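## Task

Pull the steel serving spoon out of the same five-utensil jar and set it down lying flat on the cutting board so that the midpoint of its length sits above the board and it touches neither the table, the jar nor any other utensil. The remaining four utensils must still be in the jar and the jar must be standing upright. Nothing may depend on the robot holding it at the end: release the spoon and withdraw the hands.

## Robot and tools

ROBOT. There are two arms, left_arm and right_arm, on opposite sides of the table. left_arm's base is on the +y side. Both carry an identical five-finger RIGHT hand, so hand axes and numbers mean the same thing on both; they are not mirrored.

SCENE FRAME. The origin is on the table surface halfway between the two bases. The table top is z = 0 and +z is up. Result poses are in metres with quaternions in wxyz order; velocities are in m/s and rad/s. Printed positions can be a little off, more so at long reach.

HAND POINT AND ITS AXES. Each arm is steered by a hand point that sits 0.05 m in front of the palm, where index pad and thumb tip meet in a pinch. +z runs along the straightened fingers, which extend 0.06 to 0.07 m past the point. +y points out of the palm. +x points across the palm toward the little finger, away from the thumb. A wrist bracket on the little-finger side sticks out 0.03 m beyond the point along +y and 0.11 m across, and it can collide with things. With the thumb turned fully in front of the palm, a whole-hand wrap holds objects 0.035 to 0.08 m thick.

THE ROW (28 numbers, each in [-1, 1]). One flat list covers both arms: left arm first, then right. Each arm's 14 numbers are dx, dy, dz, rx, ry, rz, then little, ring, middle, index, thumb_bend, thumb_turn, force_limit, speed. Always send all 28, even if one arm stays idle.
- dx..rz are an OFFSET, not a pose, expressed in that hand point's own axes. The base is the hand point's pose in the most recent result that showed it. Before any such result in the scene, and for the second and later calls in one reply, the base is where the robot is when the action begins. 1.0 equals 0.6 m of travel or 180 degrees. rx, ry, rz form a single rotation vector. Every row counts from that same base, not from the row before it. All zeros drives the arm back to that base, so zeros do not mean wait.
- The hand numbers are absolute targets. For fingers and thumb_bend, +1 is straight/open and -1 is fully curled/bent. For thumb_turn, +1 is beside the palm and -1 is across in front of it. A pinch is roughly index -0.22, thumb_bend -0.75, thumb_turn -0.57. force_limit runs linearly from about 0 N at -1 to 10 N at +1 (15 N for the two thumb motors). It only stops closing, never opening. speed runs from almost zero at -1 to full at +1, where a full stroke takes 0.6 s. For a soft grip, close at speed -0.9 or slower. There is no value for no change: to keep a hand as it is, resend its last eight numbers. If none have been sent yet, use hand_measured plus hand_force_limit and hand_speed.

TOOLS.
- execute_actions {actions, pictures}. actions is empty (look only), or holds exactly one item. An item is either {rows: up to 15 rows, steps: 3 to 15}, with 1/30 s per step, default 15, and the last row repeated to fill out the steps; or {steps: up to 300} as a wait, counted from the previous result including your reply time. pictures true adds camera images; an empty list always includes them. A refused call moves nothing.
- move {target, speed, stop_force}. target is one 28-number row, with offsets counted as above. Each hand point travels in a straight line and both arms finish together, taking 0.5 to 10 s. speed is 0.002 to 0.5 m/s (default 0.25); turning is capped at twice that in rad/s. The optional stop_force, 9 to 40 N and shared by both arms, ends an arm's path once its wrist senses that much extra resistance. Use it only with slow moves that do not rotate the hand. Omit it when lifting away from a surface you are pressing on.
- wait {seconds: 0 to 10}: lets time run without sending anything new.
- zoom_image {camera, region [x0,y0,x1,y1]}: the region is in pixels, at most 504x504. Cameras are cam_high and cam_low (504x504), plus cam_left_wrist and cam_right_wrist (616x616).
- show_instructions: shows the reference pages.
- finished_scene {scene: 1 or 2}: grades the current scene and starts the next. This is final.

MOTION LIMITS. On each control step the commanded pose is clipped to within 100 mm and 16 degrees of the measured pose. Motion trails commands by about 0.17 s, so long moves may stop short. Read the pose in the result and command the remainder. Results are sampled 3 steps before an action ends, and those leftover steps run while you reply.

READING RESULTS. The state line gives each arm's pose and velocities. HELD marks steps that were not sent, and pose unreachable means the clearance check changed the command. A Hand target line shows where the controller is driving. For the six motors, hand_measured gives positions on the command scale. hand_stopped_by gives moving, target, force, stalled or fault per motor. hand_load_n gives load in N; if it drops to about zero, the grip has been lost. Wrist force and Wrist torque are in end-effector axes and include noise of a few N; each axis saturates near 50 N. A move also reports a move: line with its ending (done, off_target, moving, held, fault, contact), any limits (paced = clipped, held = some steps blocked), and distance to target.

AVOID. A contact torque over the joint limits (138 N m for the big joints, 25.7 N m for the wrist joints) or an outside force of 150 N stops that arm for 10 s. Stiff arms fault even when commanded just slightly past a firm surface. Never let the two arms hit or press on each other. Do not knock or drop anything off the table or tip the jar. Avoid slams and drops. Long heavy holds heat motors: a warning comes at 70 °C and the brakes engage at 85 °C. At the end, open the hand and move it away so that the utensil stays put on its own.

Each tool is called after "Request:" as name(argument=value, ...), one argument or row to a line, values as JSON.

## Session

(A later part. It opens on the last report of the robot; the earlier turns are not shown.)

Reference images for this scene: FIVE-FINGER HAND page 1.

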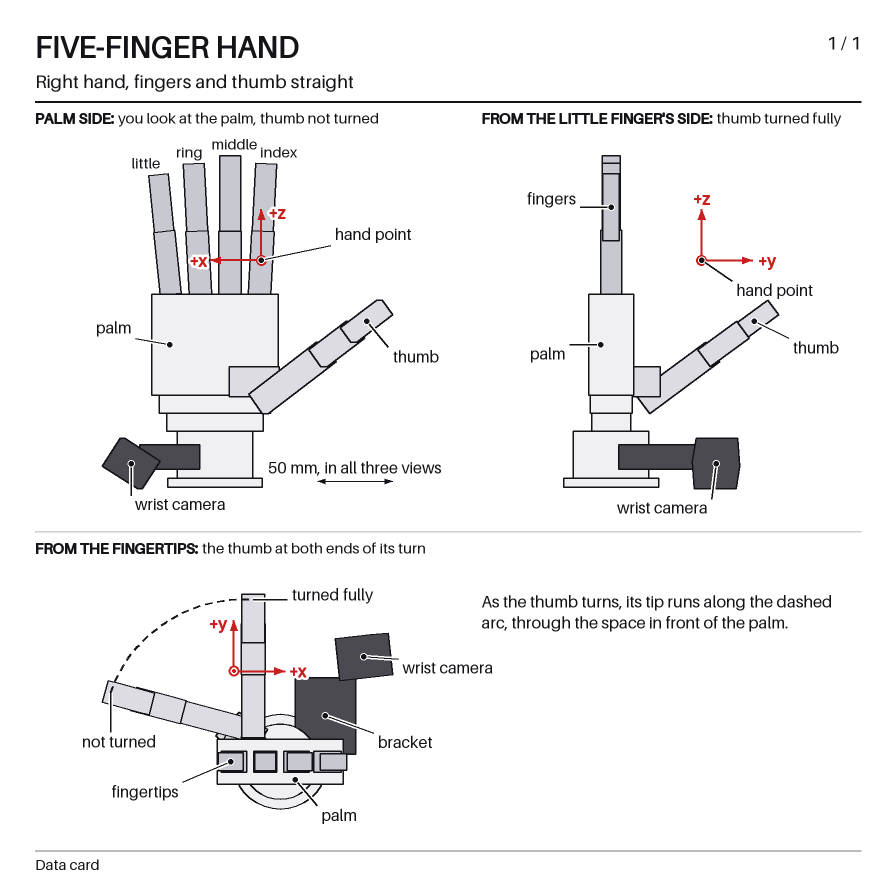

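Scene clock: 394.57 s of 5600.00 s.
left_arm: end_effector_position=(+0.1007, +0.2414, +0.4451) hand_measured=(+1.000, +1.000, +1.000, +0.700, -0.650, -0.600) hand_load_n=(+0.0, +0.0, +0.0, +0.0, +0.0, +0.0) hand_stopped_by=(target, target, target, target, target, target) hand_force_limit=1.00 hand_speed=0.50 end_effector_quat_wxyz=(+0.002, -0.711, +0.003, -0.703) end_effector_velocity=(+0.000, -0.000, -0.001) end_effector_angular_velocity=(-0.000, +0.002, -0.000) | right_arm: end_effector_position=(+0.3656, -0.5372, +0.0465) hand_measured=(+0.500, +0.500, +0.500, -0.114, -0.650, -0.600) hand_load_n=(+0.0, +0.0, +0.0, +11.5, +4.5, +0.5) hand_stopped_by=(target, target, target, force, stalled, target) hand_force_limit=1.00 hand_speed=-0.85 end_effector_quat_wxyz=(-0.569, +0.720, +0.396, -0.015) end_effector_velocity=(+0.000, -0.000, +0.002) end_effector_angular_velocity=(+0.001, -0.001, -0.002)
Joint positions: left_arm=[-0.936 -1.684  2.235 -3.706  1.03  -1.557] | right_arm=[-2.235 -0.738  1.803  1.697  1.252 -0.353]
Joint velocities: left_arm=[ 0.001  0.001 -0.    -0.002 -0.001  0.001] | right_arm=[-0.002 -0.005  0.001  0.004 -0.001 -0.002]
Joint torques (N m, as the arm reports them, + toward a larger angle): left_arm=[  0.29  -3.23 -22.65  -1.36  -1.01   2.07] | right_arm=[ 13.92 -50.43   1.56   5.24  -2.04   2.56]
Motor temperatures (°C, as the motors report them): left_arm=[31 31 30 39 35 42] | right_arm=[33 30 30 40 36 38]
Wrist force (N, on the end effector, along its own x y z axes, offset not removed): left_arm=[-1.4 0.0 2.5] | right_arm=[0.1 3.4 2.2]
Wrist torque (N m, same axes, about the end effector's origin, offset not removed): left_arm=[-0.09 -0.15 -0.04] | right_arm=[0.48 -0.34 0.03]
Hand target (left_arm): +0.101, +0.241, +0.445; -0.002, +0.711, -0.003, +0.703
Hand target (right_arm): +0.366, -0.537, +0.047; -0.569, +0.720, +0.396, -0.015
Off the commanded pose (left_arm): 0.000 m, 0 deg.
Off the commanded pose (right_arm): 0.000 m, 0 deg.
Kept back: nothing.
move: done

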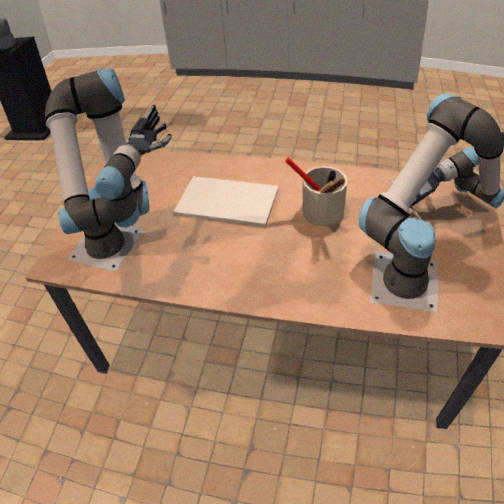

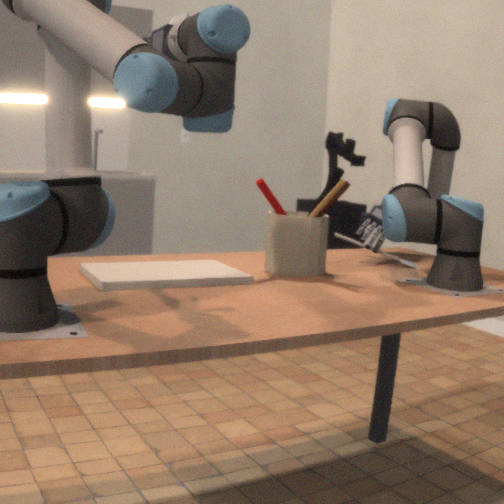

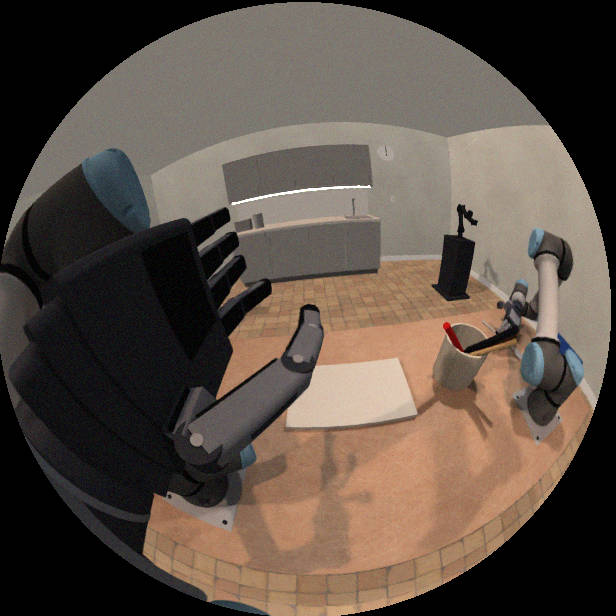

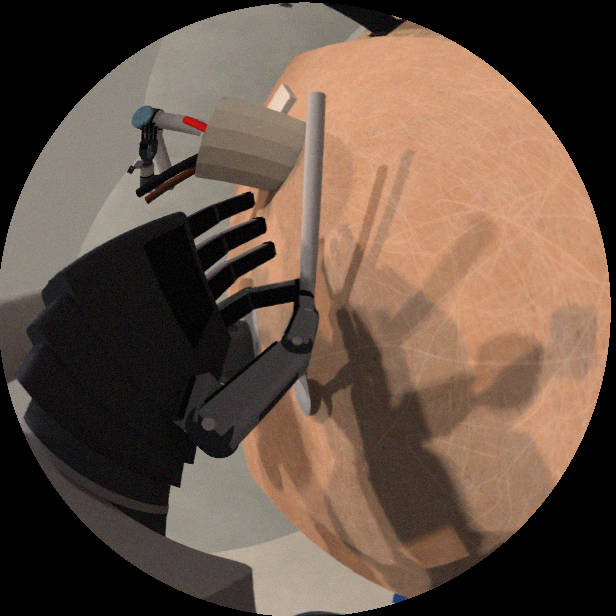

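Request:
move(
  target=[0,0,0,0,0,0,1,1,1,0.7,-0.65,-0.6,1,0.5, 0.0107,-0.021,-0.009,0,0,0,0.5,0.5,0.5,-0.9,-0.66,-0.6,1,-0.85],
  speed=0.008,
)

Request:
move(
  target=[0,0,0,0,0,0,1,1,1,0.7,-0.65,-0.6,1,0.5, 0,0,0,0,0,0,0.5,0.5,-0.5,-0.9,-0.66,-0.6,0,-0.8],
)

Request:
zoom_image(
  camera="cam_low",
  region=[300,170,480,310],
)

Scene clock: 396.87 s of 5600.00 s.
left_arm: end_effector_position=(+0.1007, +0.2414, +0.4451) hand_measured=(+1.000, +1.000, +1.000, +0.700, -0.650, -0.600) hand_load_n=(+0.0, +0.0, +0.0, +0.0, +0.0, +0.0) hand_stopped_by=(target, target, target, target, target, target) hand_force_limit=1.00 hand_speed=0.50 end_effector_quat_wxyz=(+0.002, -0.711, +0.003, -0.703) end_effector_velocity=(+0.000, -0.000, -0.000) end_effector_angular_velocity=(-0.001, +0.002, -0.001) | right_arm: end_effector_position=(+0.3655, -0.5374, +0.0613) hand_measured=(+0.500, +0.500, +0.500, -0.114, -0.650, -0.600) hand_load_n=(+0.0, +0.0, +0.0, +9.5, +4.0, -0.5) hand_stopped_by=(target, target, target, force, stalled, target) hand_force_limit=1.00 hand_speed=-0.85 end_effector_quat_wxyz=(-0.569, +0.720, +0.396, -0.015) end_effector_velocity=(+0.000, +0.000, +0.003) end_effector_angular_velocity=(-0.001, +0.000, -0.001)
Joint positions: left_arm=[-0.936 -1.684  2.235 -3.706  1.03  -1.557] | right_arm=[-2.235 -0.769  1.807  1.724  1.252 -0.353]
Joint velocities: left_arm=[-0.    -0.001 -0.    -0.001 -0.001 -0.   ] | right_arm=[ 0.    -0.006  0.001  0.004 -0.001  0.001]
Joint torques (N m, as the arm reports them, + toward a larger angle): left_arm=[  0.    -3.29 -22.52  -1.4   -1.     2.02] | right_arm=[-13.68 -48.66   2.33   5.28   1.55  -2.12]
Motor temperatures (°C, as the motors report them): left_arm=[31 31 30 39 35 42] | right_arm=[33 30 30 40 36 38]
Wrist force (N, on the end effector, along its own x y z axes, offset not removed): left_arm=[1.4 -2.0 1.4] | right_arm=[-0.5 2.9 3.0]
Wrist torque (N m, same axes, about the end effector's origin, offset not removed): left_arm=[-0.38 -0.49 0.17] | right_arm=[0.20 -0.21 -0.01]
Hand target (left_arm): +0.101, +0.241, +0.445; -0.002, +0.711, -0.003, +0.703
Hand target (right_arm): +0.366, -0.537, +0.062; -0.569, +0.720, +0.396, -0.015
Off the commanded pose (left_arm): 0.000 m, 0 deg.
Off the commanded pose (right_arm): 0.000 m, 0 deg.
Kept back: nothing.
move: done

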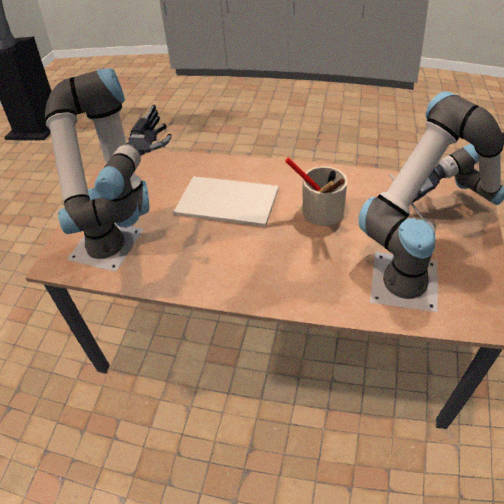

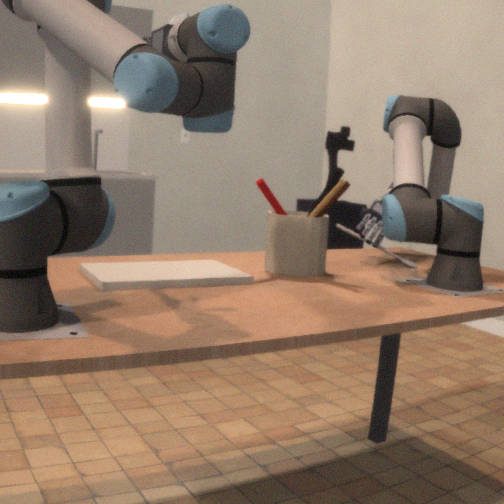

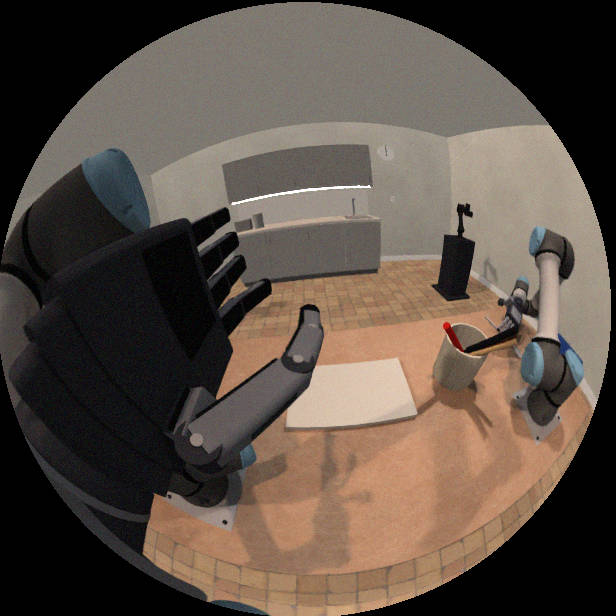

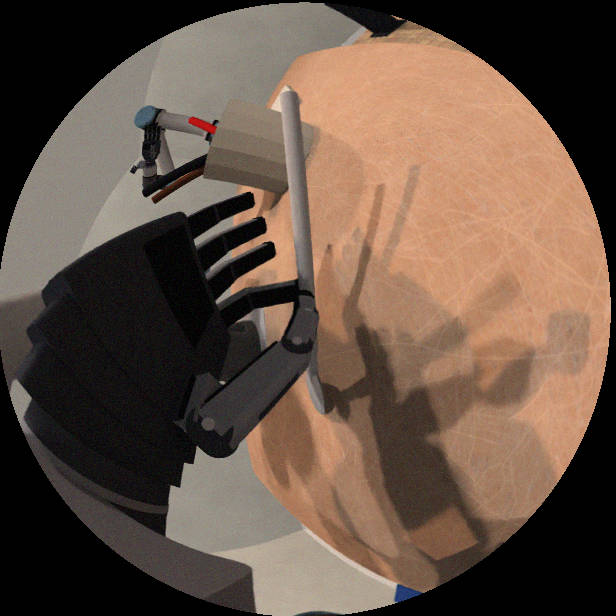

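Scene clock: 398.93 s of 5600.00 s.
left_arm: end_effector_position=(+0.1007, +0.2414, +0.4451) hand_measured=(+1.000, +1.000, +1.000, +0.700, -0.650, -0.600) hand_load_n=(+0.0, +0.0, +0.0, +0.0, +0.0, +0.0) hand_stopped_by=(target, target, target, target, target, target) hand_force_limit=1.00 hand_speed=0.50 end_effector_quat_wxyz=(+0.002, -0.711, +0.003, -0.703) end_effector_velocity=(-0.000, -0.000, +0.000) end_effector_angular_velocity=(+0.000, -0.000, -0.001) | right_arm: end_effector_position=(+0.3655, -0.5374, +0.0613) hand_measured=(+0.500, +0.500, -0.098, -0.114, -0.650, -0.600) hand_load_n=(+0.0, +0.0, +4.5, +9.0, +6.0, +2.0) hand_stopped_by=(target, target, force, force, stalled, target) hand_force_limit=0.00 hand_speed=-0.80 end_effector_quat_wxyz=(-0.569, +0.720, +0.396, -0.015) end_effector_velocity=(-0.000, +0.000, -0.000) end_effector_angular_velocity=(-0.000, +0.000, +0.002)
Joint positions: left_arm=[-0.936 -1.684  2.235 -3.706  1.03  -1.557] | right_arm=[-2.235 -0.769  1.807  1.724  1.252 -0.353]
Joint velocities: left_arm=[-0.001 -0.    -0.     0.001  0.     0.   ] | right_arm=[ 0.001  0.     0.     0.     0.001 -0.   ]
Joint torques (N m, as the arm reports them, + toward a larger angle): left_arm=[  0.59  -2.98 -23.34  -1.3   -0.88   2.1 ] | right_arm=[-12.35 -28.63 -12.73   0.46   1.55  -2.06]
Motor temperatures (°C, as the motors report them): left_arm=[31 31 30 39 35 42] | right_arm=[33 30 30 40 36 38]
Wrist force (N, on the end effector, along its own x y z axes, offset not removed): left_arm=[0.5 -1.5 -0.5] | right_arm=[-0.1 2.8 3.3]
Wrist torque (N m, same axes, about the end effector's origin, offset not removed): left_arm=[-0.11 -0.32 0.05] | right_arm=[0.34 -0.29 0.14]
Hand target (left_arm): +0.101, +0.241, +0.445; -0.002, +0.711, -0.003, +0.703
Hand target (right_arm): +0.366, -0.537, +0.061; -0.569, +0.720, +0.396, -0.015
Off the commanded pose (left_arm): 0.000 m, 0 deg.
Off the commanded pose (right_arm): 0.000 m, 0 deg.
Kept back: nothing.
move: done

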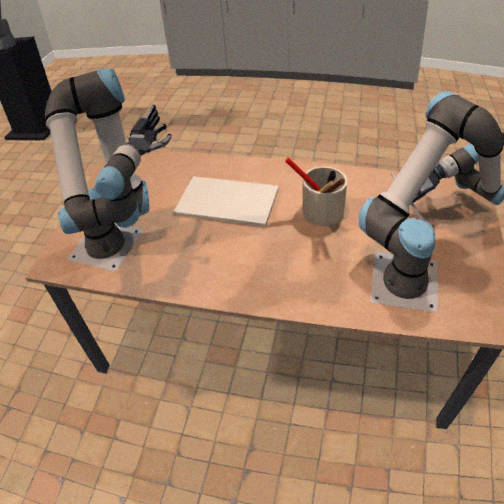

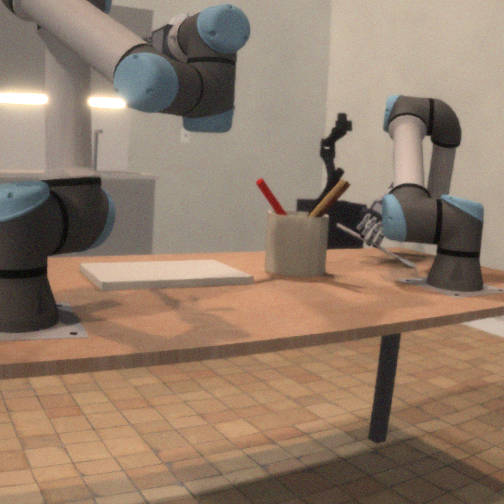

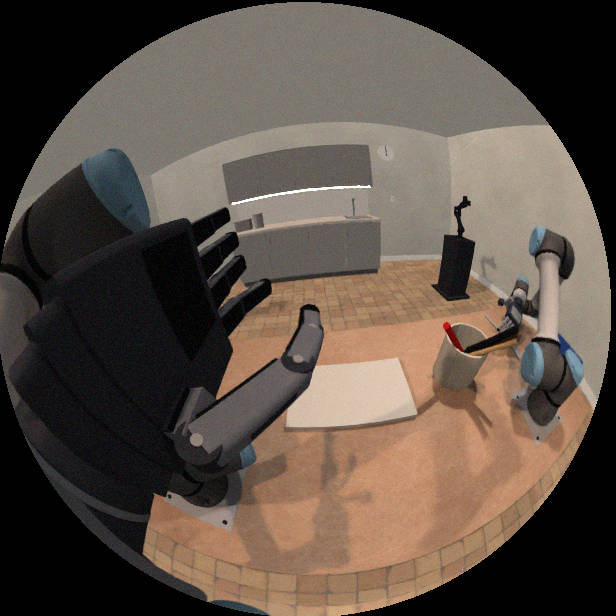

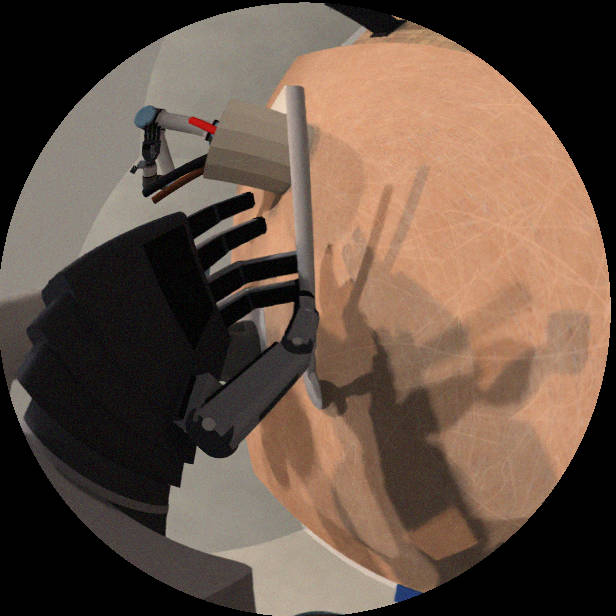

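Region (300, 170, 480, 310) of cam_low's 504x504 image, scaled by 2.800, with more detail than that image has.

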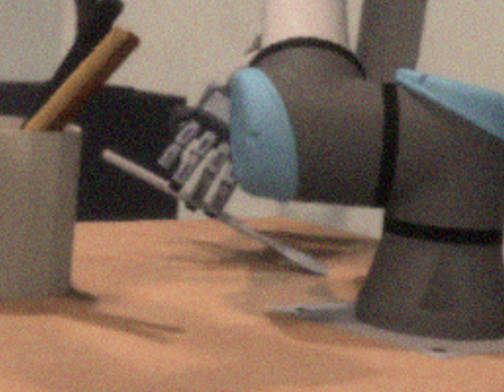

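Request:
move(
  target=[0,0,0,0,0,0,1,1,1,0.7,-0.65,-0.6,1,0.5, 0,0,0,0,0,0,0.5,-0.5,-0.5,-0.9,-0.66,-0.6,0,-0.8],
)

Request:
move(
  target=[0,0,0,0,0,0,1,1,1,0.7,-0.65,-0.6,1,0.5, 0.057,-0.111,-0.047,0,0,0,0.5,-0.5,-0.5,-0.9,-0.66,-0.6,0,-0.8],
  speed=0.012,
)

Scene clock: 410.77 s of 5600.00 s.
left_arm: end_effector_position=(+0.1007, +0.2414, +0.4451) hand_measured=(+1.000, +1.000, +1.000, +0.700, -0.650, -0.600) hand_load_n=(+0.0, +0.0, +0.0, +0.0, +0.0, +0.0) hand_stopped_by=(target, target, target, target, target, target) hand_force_limit=1.00 hand_speed=0.50 end_effector_quat_wxyz=(+0.002, -0.711, +0.003, -0.703) end_effector_velocity=(+0.000, +0.000, +0.000) end_effector_angular_velocity=(+0.001, +0.000, -0.000) | right_arm: end_effector_position=(+0.3655, -0.5374, +0.0613) hand_measured=(+0.500, -0.500, -0.098, -0.116, -0.652, -0.600) hand_load_n=(+0.0, +0.0, +0.0, +0.0, +0.0, +0.0) hand_stopped_by=(target, target, force, force, stalled, target) hand_force_limit=0.00 hand_speed=-0.80 end_effector_quat_wxyz=(-0.569, +0.720, +0.396, -0.015) end_effector_velocity=(-0.000, +0.000, -0.000) end_effector_angular_velocity=(+0.000, +0.000, +0.001)
Joint positions: left_arm=[-0.936 -1.684  2.235 -3.706  1.03  -1.557] | right_arm=[-2.235 -0.769  1.807  1.724  1.252 -0.353]
Joint velocities: left_arm=[ 0.    -0.001  0.     0.001 -0.     0.001] | right_arm=[ 0.001  0.     0.     0.    -0.     0.   ]
Joint torques (N m, as the arm reports them, + toward a larger angle): left_arm=[  0.17  -2.83 -23.13  -1.32  -1.08   2.08] | right_arm=[-10.71 -28.47   0.07   0.72   1.14  -1.72]
Motor temperatures (°C, as the motors report them): left_arm=[31 31 30 39 35 42] | right_arm=[33 30 30 40 36 38]
Wrist force (N, on the end effector, along its own x y z axes, offset not removed): left_arm=[0.0 -1.2 0.4] | right_arm=[1.6 1.7 2.6]
Wrist torque (N m, same axes, about the end effector's origin, offset not removed): left_arm=[-0.17 -0.26 0.05] | right_arm=[0.24 -0.45 0.06]
Hand target (left_arm): +0.101, +0.241, +0.445; -0.002, +0.711, -0.003, +0.703
Hand target (right_arm): +0.366, -0.537, +0.061; -0.569, +0.720, +0.396, -0.015
Off the commanded pose (left_arm): 0.000 m, 0 deg.
Off the commanded pose (right_arm): 0.000 m, 0 deg.
Kept back: nothing.
After step 90, 5.57 s passed at rest.
move: done

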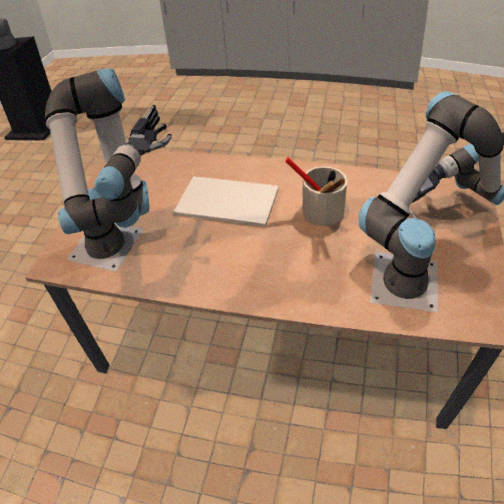

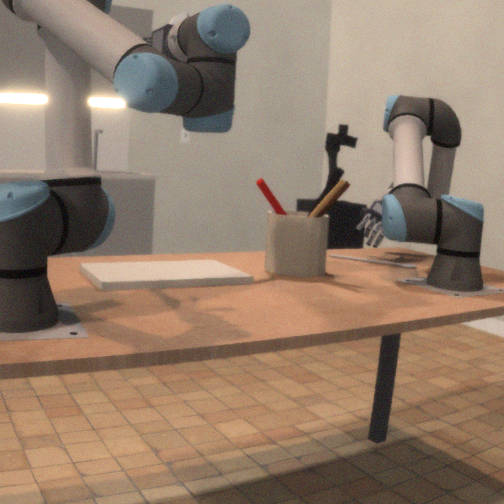

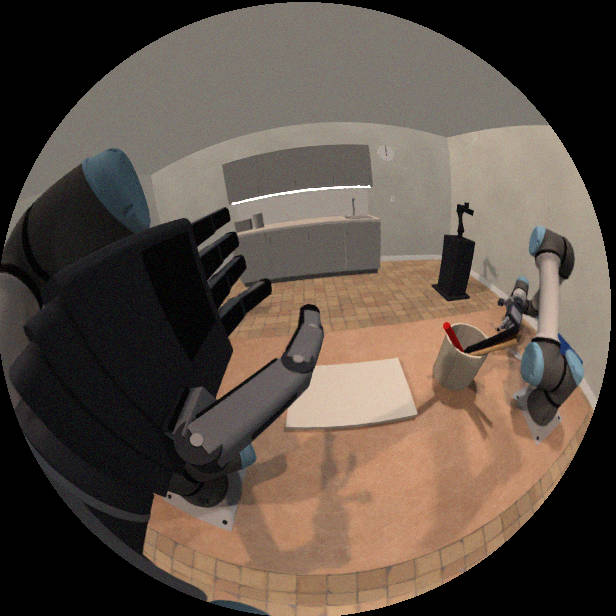

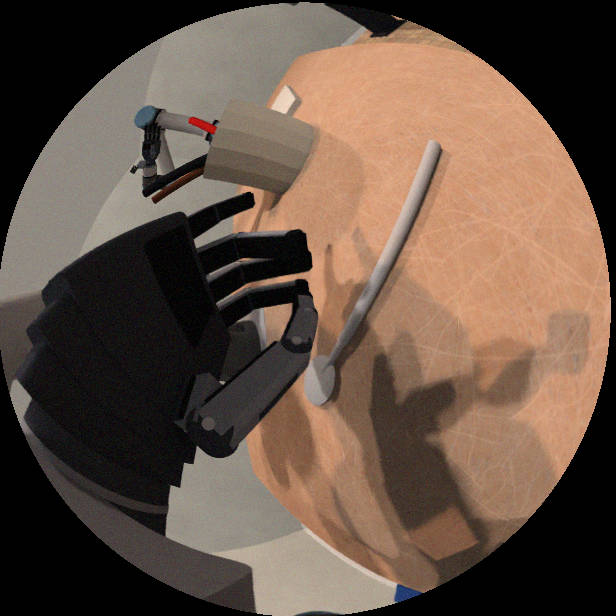

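Scene clock: 417.70 s of 5600.00 s.
left_arm: end_effector_position=(+0.1007, +0.2414, +0.4451) hand_measured=(+1.000, +1.000, +1.000, +0.700, -0.650, -0.600) hand_load_n=(+0.0, +0.0, +0.0, +0.0, +0.0, +0.0) hand_stopped_by=(target, target, target, target, target, target) hand_force_limit=1.00 hand_speed=0.50 end_effector_quat_wxyz=(+0.002, -0.711, +0.003, -0.703) end_effector_velocity=(-0.000, +0.000, +0.000) end_effector_angular_velocity=(+0.000, -0.001, +0.001) | right_arm: end_effector_position=(+0.3653, -0.5376, +0.1409) hand_measured=(+0.500, -0.500, -0.098, -0.116, -0.652, -0.600) hand_load_n=(+0.0, +0.0, +0.0, +0.0, +0.0, +0.0) hand_stopped_by=(target, target, force, force, stalled, target) hand_force_limit=0.00 hand_speed=-0.80 end_effector_quat_wxyz=(-0.569, +0.720, +0.396, -0.015) end_effector_velocity=(-0.000, -0.000, +0.003) end_effector_angular_velocity=(-0.000, +0.000, -0.001)
Joint positions: left_arm=[-0.936 -1.684  2.235 -3.706  1.03  -1.557] | right_arm=[-2.236 -0.927  1.809  1.88   1.253 -0.353]
Joint velocities: left_arm=[-0.001  0.    -0.     0.001  0.001 -0.   ] | right_arm=[-0.    -0.006 -0.     0.006 -0.     0.001]
Joint torques (N m, as the arm reports them, + toward a larger angle): left_arm=[  0.36  -3.36 -23.49  -1.32  -1.13   2.03] | right_arm=[-12.35 -41.91 -20.86   5.56   1.94  -2.2 ]
Motor temperatures (°C, as the motors report them): left_arm=[31 31 30 39 35 42] | right_arm=[33 30 30 40 36 38]
Wrist force (N, on the end effector, along its own x y z axes, offset not removed): left_arm=[-0.8 -1.0 -0.1] | right_arm=[0.9 1.5 3.5]
Wrist torque (N m, same axes, about the end effector's origin, offset not removed): left_arm=[-0.09 -0.19 0.03] | right_arm=[0.33 -0.47 -0.03]
Hand target (left_arm): +0.101, +0.241, +0.445; -0.002, +0.711, -0.003, +0.703
Hand target (right_arm): +0.365, -0.538, +0.141; -0.569, +0.720, +0.396, -0.015
Off the commanded pose (left_arm): 0.000 m, 0 deg.
Off the commanded pose (right_arm): 0.000 m, 0 deg.
Kept back: nothing.
move: done

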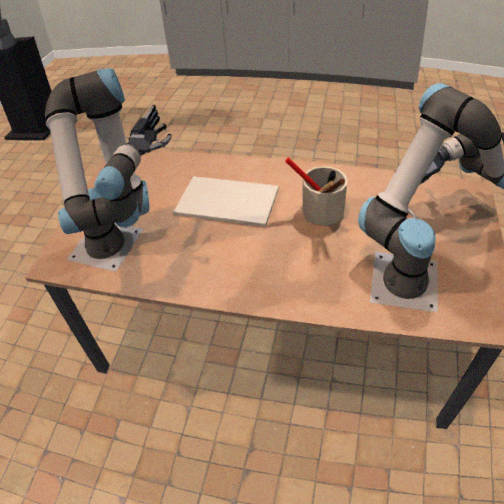

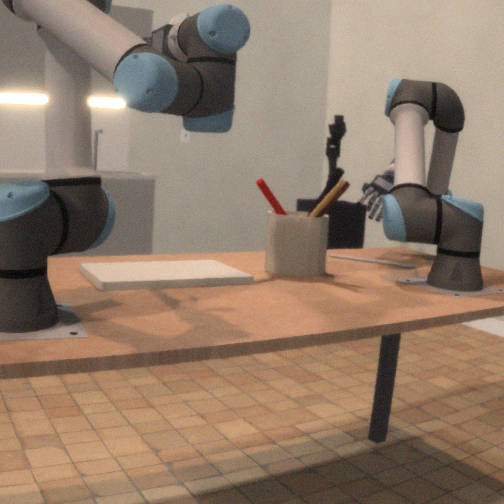

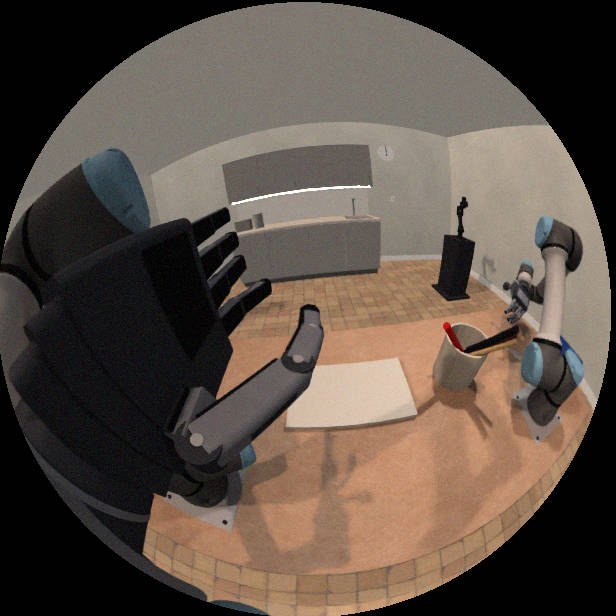

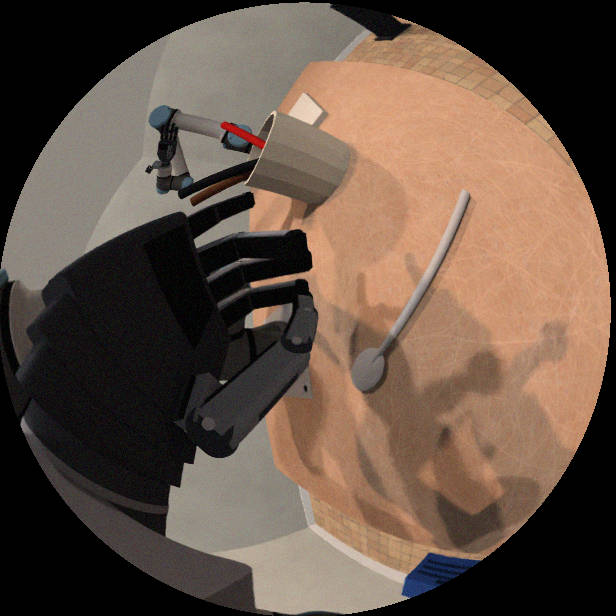

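Request:
move(
  target=[0,0,0,0,0,0,1,1,1,0.7,-0.65,-0.6,1,0.5, -0.081,0.156,0.066,-0.019,0.037,0.015,0.5,0.5,0.5,0.5,-0.57,-0.6,1,0.5],
  speed=0.08,
)

Scene clock: 419.87 s of 5600.00 s.
left_arm: end_effector_position=(+0.1007, +0.2414, +0.4451) hand_measured=(+1.000, +1.000, +1.000, +0.700, -0.650, -0.600) hand_load_n=(+0.0, +0.0, +0.0, +0.0, +0.0, +0.0) hand_stopped_by=(target, target, target, target, target, target) hand_force_limit=1.00 hand_speed=0.50 end_effector_quat_wxyz=(+0.002, -0.711, +0.003, -0.703) end_effector_velocity=(+0.000, +0.000, +0.000) end_effector_angular_velocity=(-0.001, -0.001, +0.001) | right_arm: end_effector_position=(+0.3652, -0.5374, +0.0287) hand_measured=(+0.500, +0.500, +0.500, +0.500, -0.570, -0.600) hand_load_n=(+0.0, +0.0, +0.0, +0.0, +0.0, +0.0) hand_stopped_by=(target, target, target, target, target, target) hand_force_limit=1.00 hand_speed=0.50 end_effector_quat_wxyz=(-0.569, +0.746, +0.346, +0.025) end_effector_velocity=(-0.000, -0.001, -0.003) end_effector_angular_velocity=(-0.001, +0.000, -0.002)
Joint positions: left_arm=[-0.936 -1.684  2.235 -3.706  1.03  -1.557] | right_arm=[-2.295 -0.72   1.851  1.62   1.179 -0.324]
Joint velocities: left_arm=[ 0.001 -0.    -0.     0.001  0.    -0.001] | right_arm=[-0.002  0.007 -0.001 -0.006 -0.     0.002]
Joint torques (N m, as the arm reports them, + toward a larger angle): left_arm=[  0.49  -2.67 -23.74  -1.24  -1.15   2.09] | right_arm=[-13.36 -27.26 -20.86   0.32  -2.15   2.18]
Motor temperatures (°C, as the motors report them): left_arm=[31 31 30 39 35 42] | right_arm=[33 30 30 40 36 38]
Wrist force (N, on the end effector, along its own x y z axes, offset not removed): left_arm=[-0.2 -2.0 1.5] | right_arm=[1.0 1.9 1.5]
Wrist torque (N m, same axes, about the end effector's origin, offset not removed): left_arm=[-0.36 -0.27 0.03] | right_arm=[0.29 -0.38 0.15]
Hand target (left_arm): +0.101, +0.241, +0.445; -0.002, +0.711, -0.003, +0.703
Hand target (right_arm): +0.365, -0.538, +0.028; -0.569, +0.746, +0.346, +0.026
Off the commanded pose (left_arm): 0.000 m, 0 deg.
Off the commanded pose (right_arm): 0.001 m, 0 deg.
Kept back: nothing.
move: done

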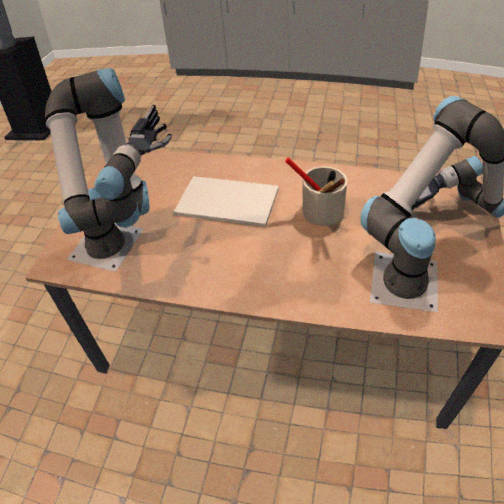

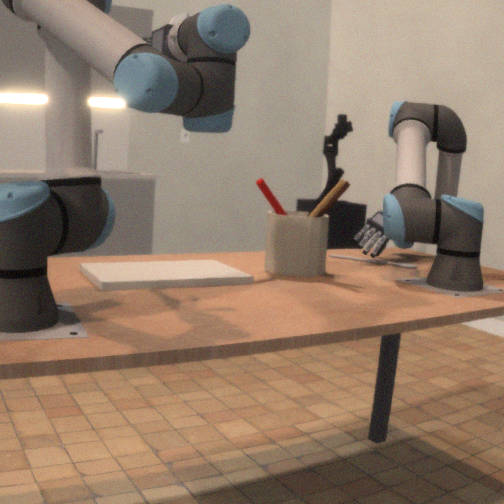

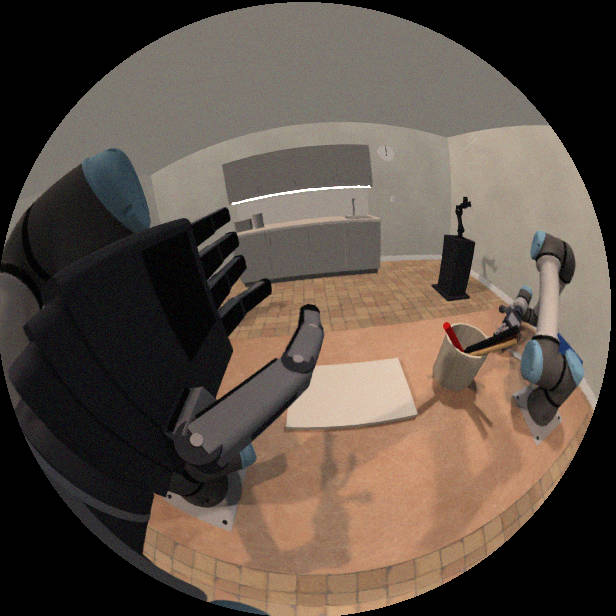

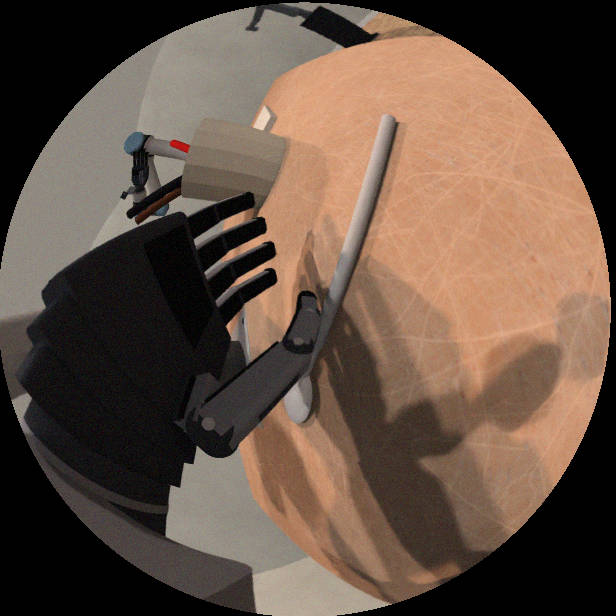

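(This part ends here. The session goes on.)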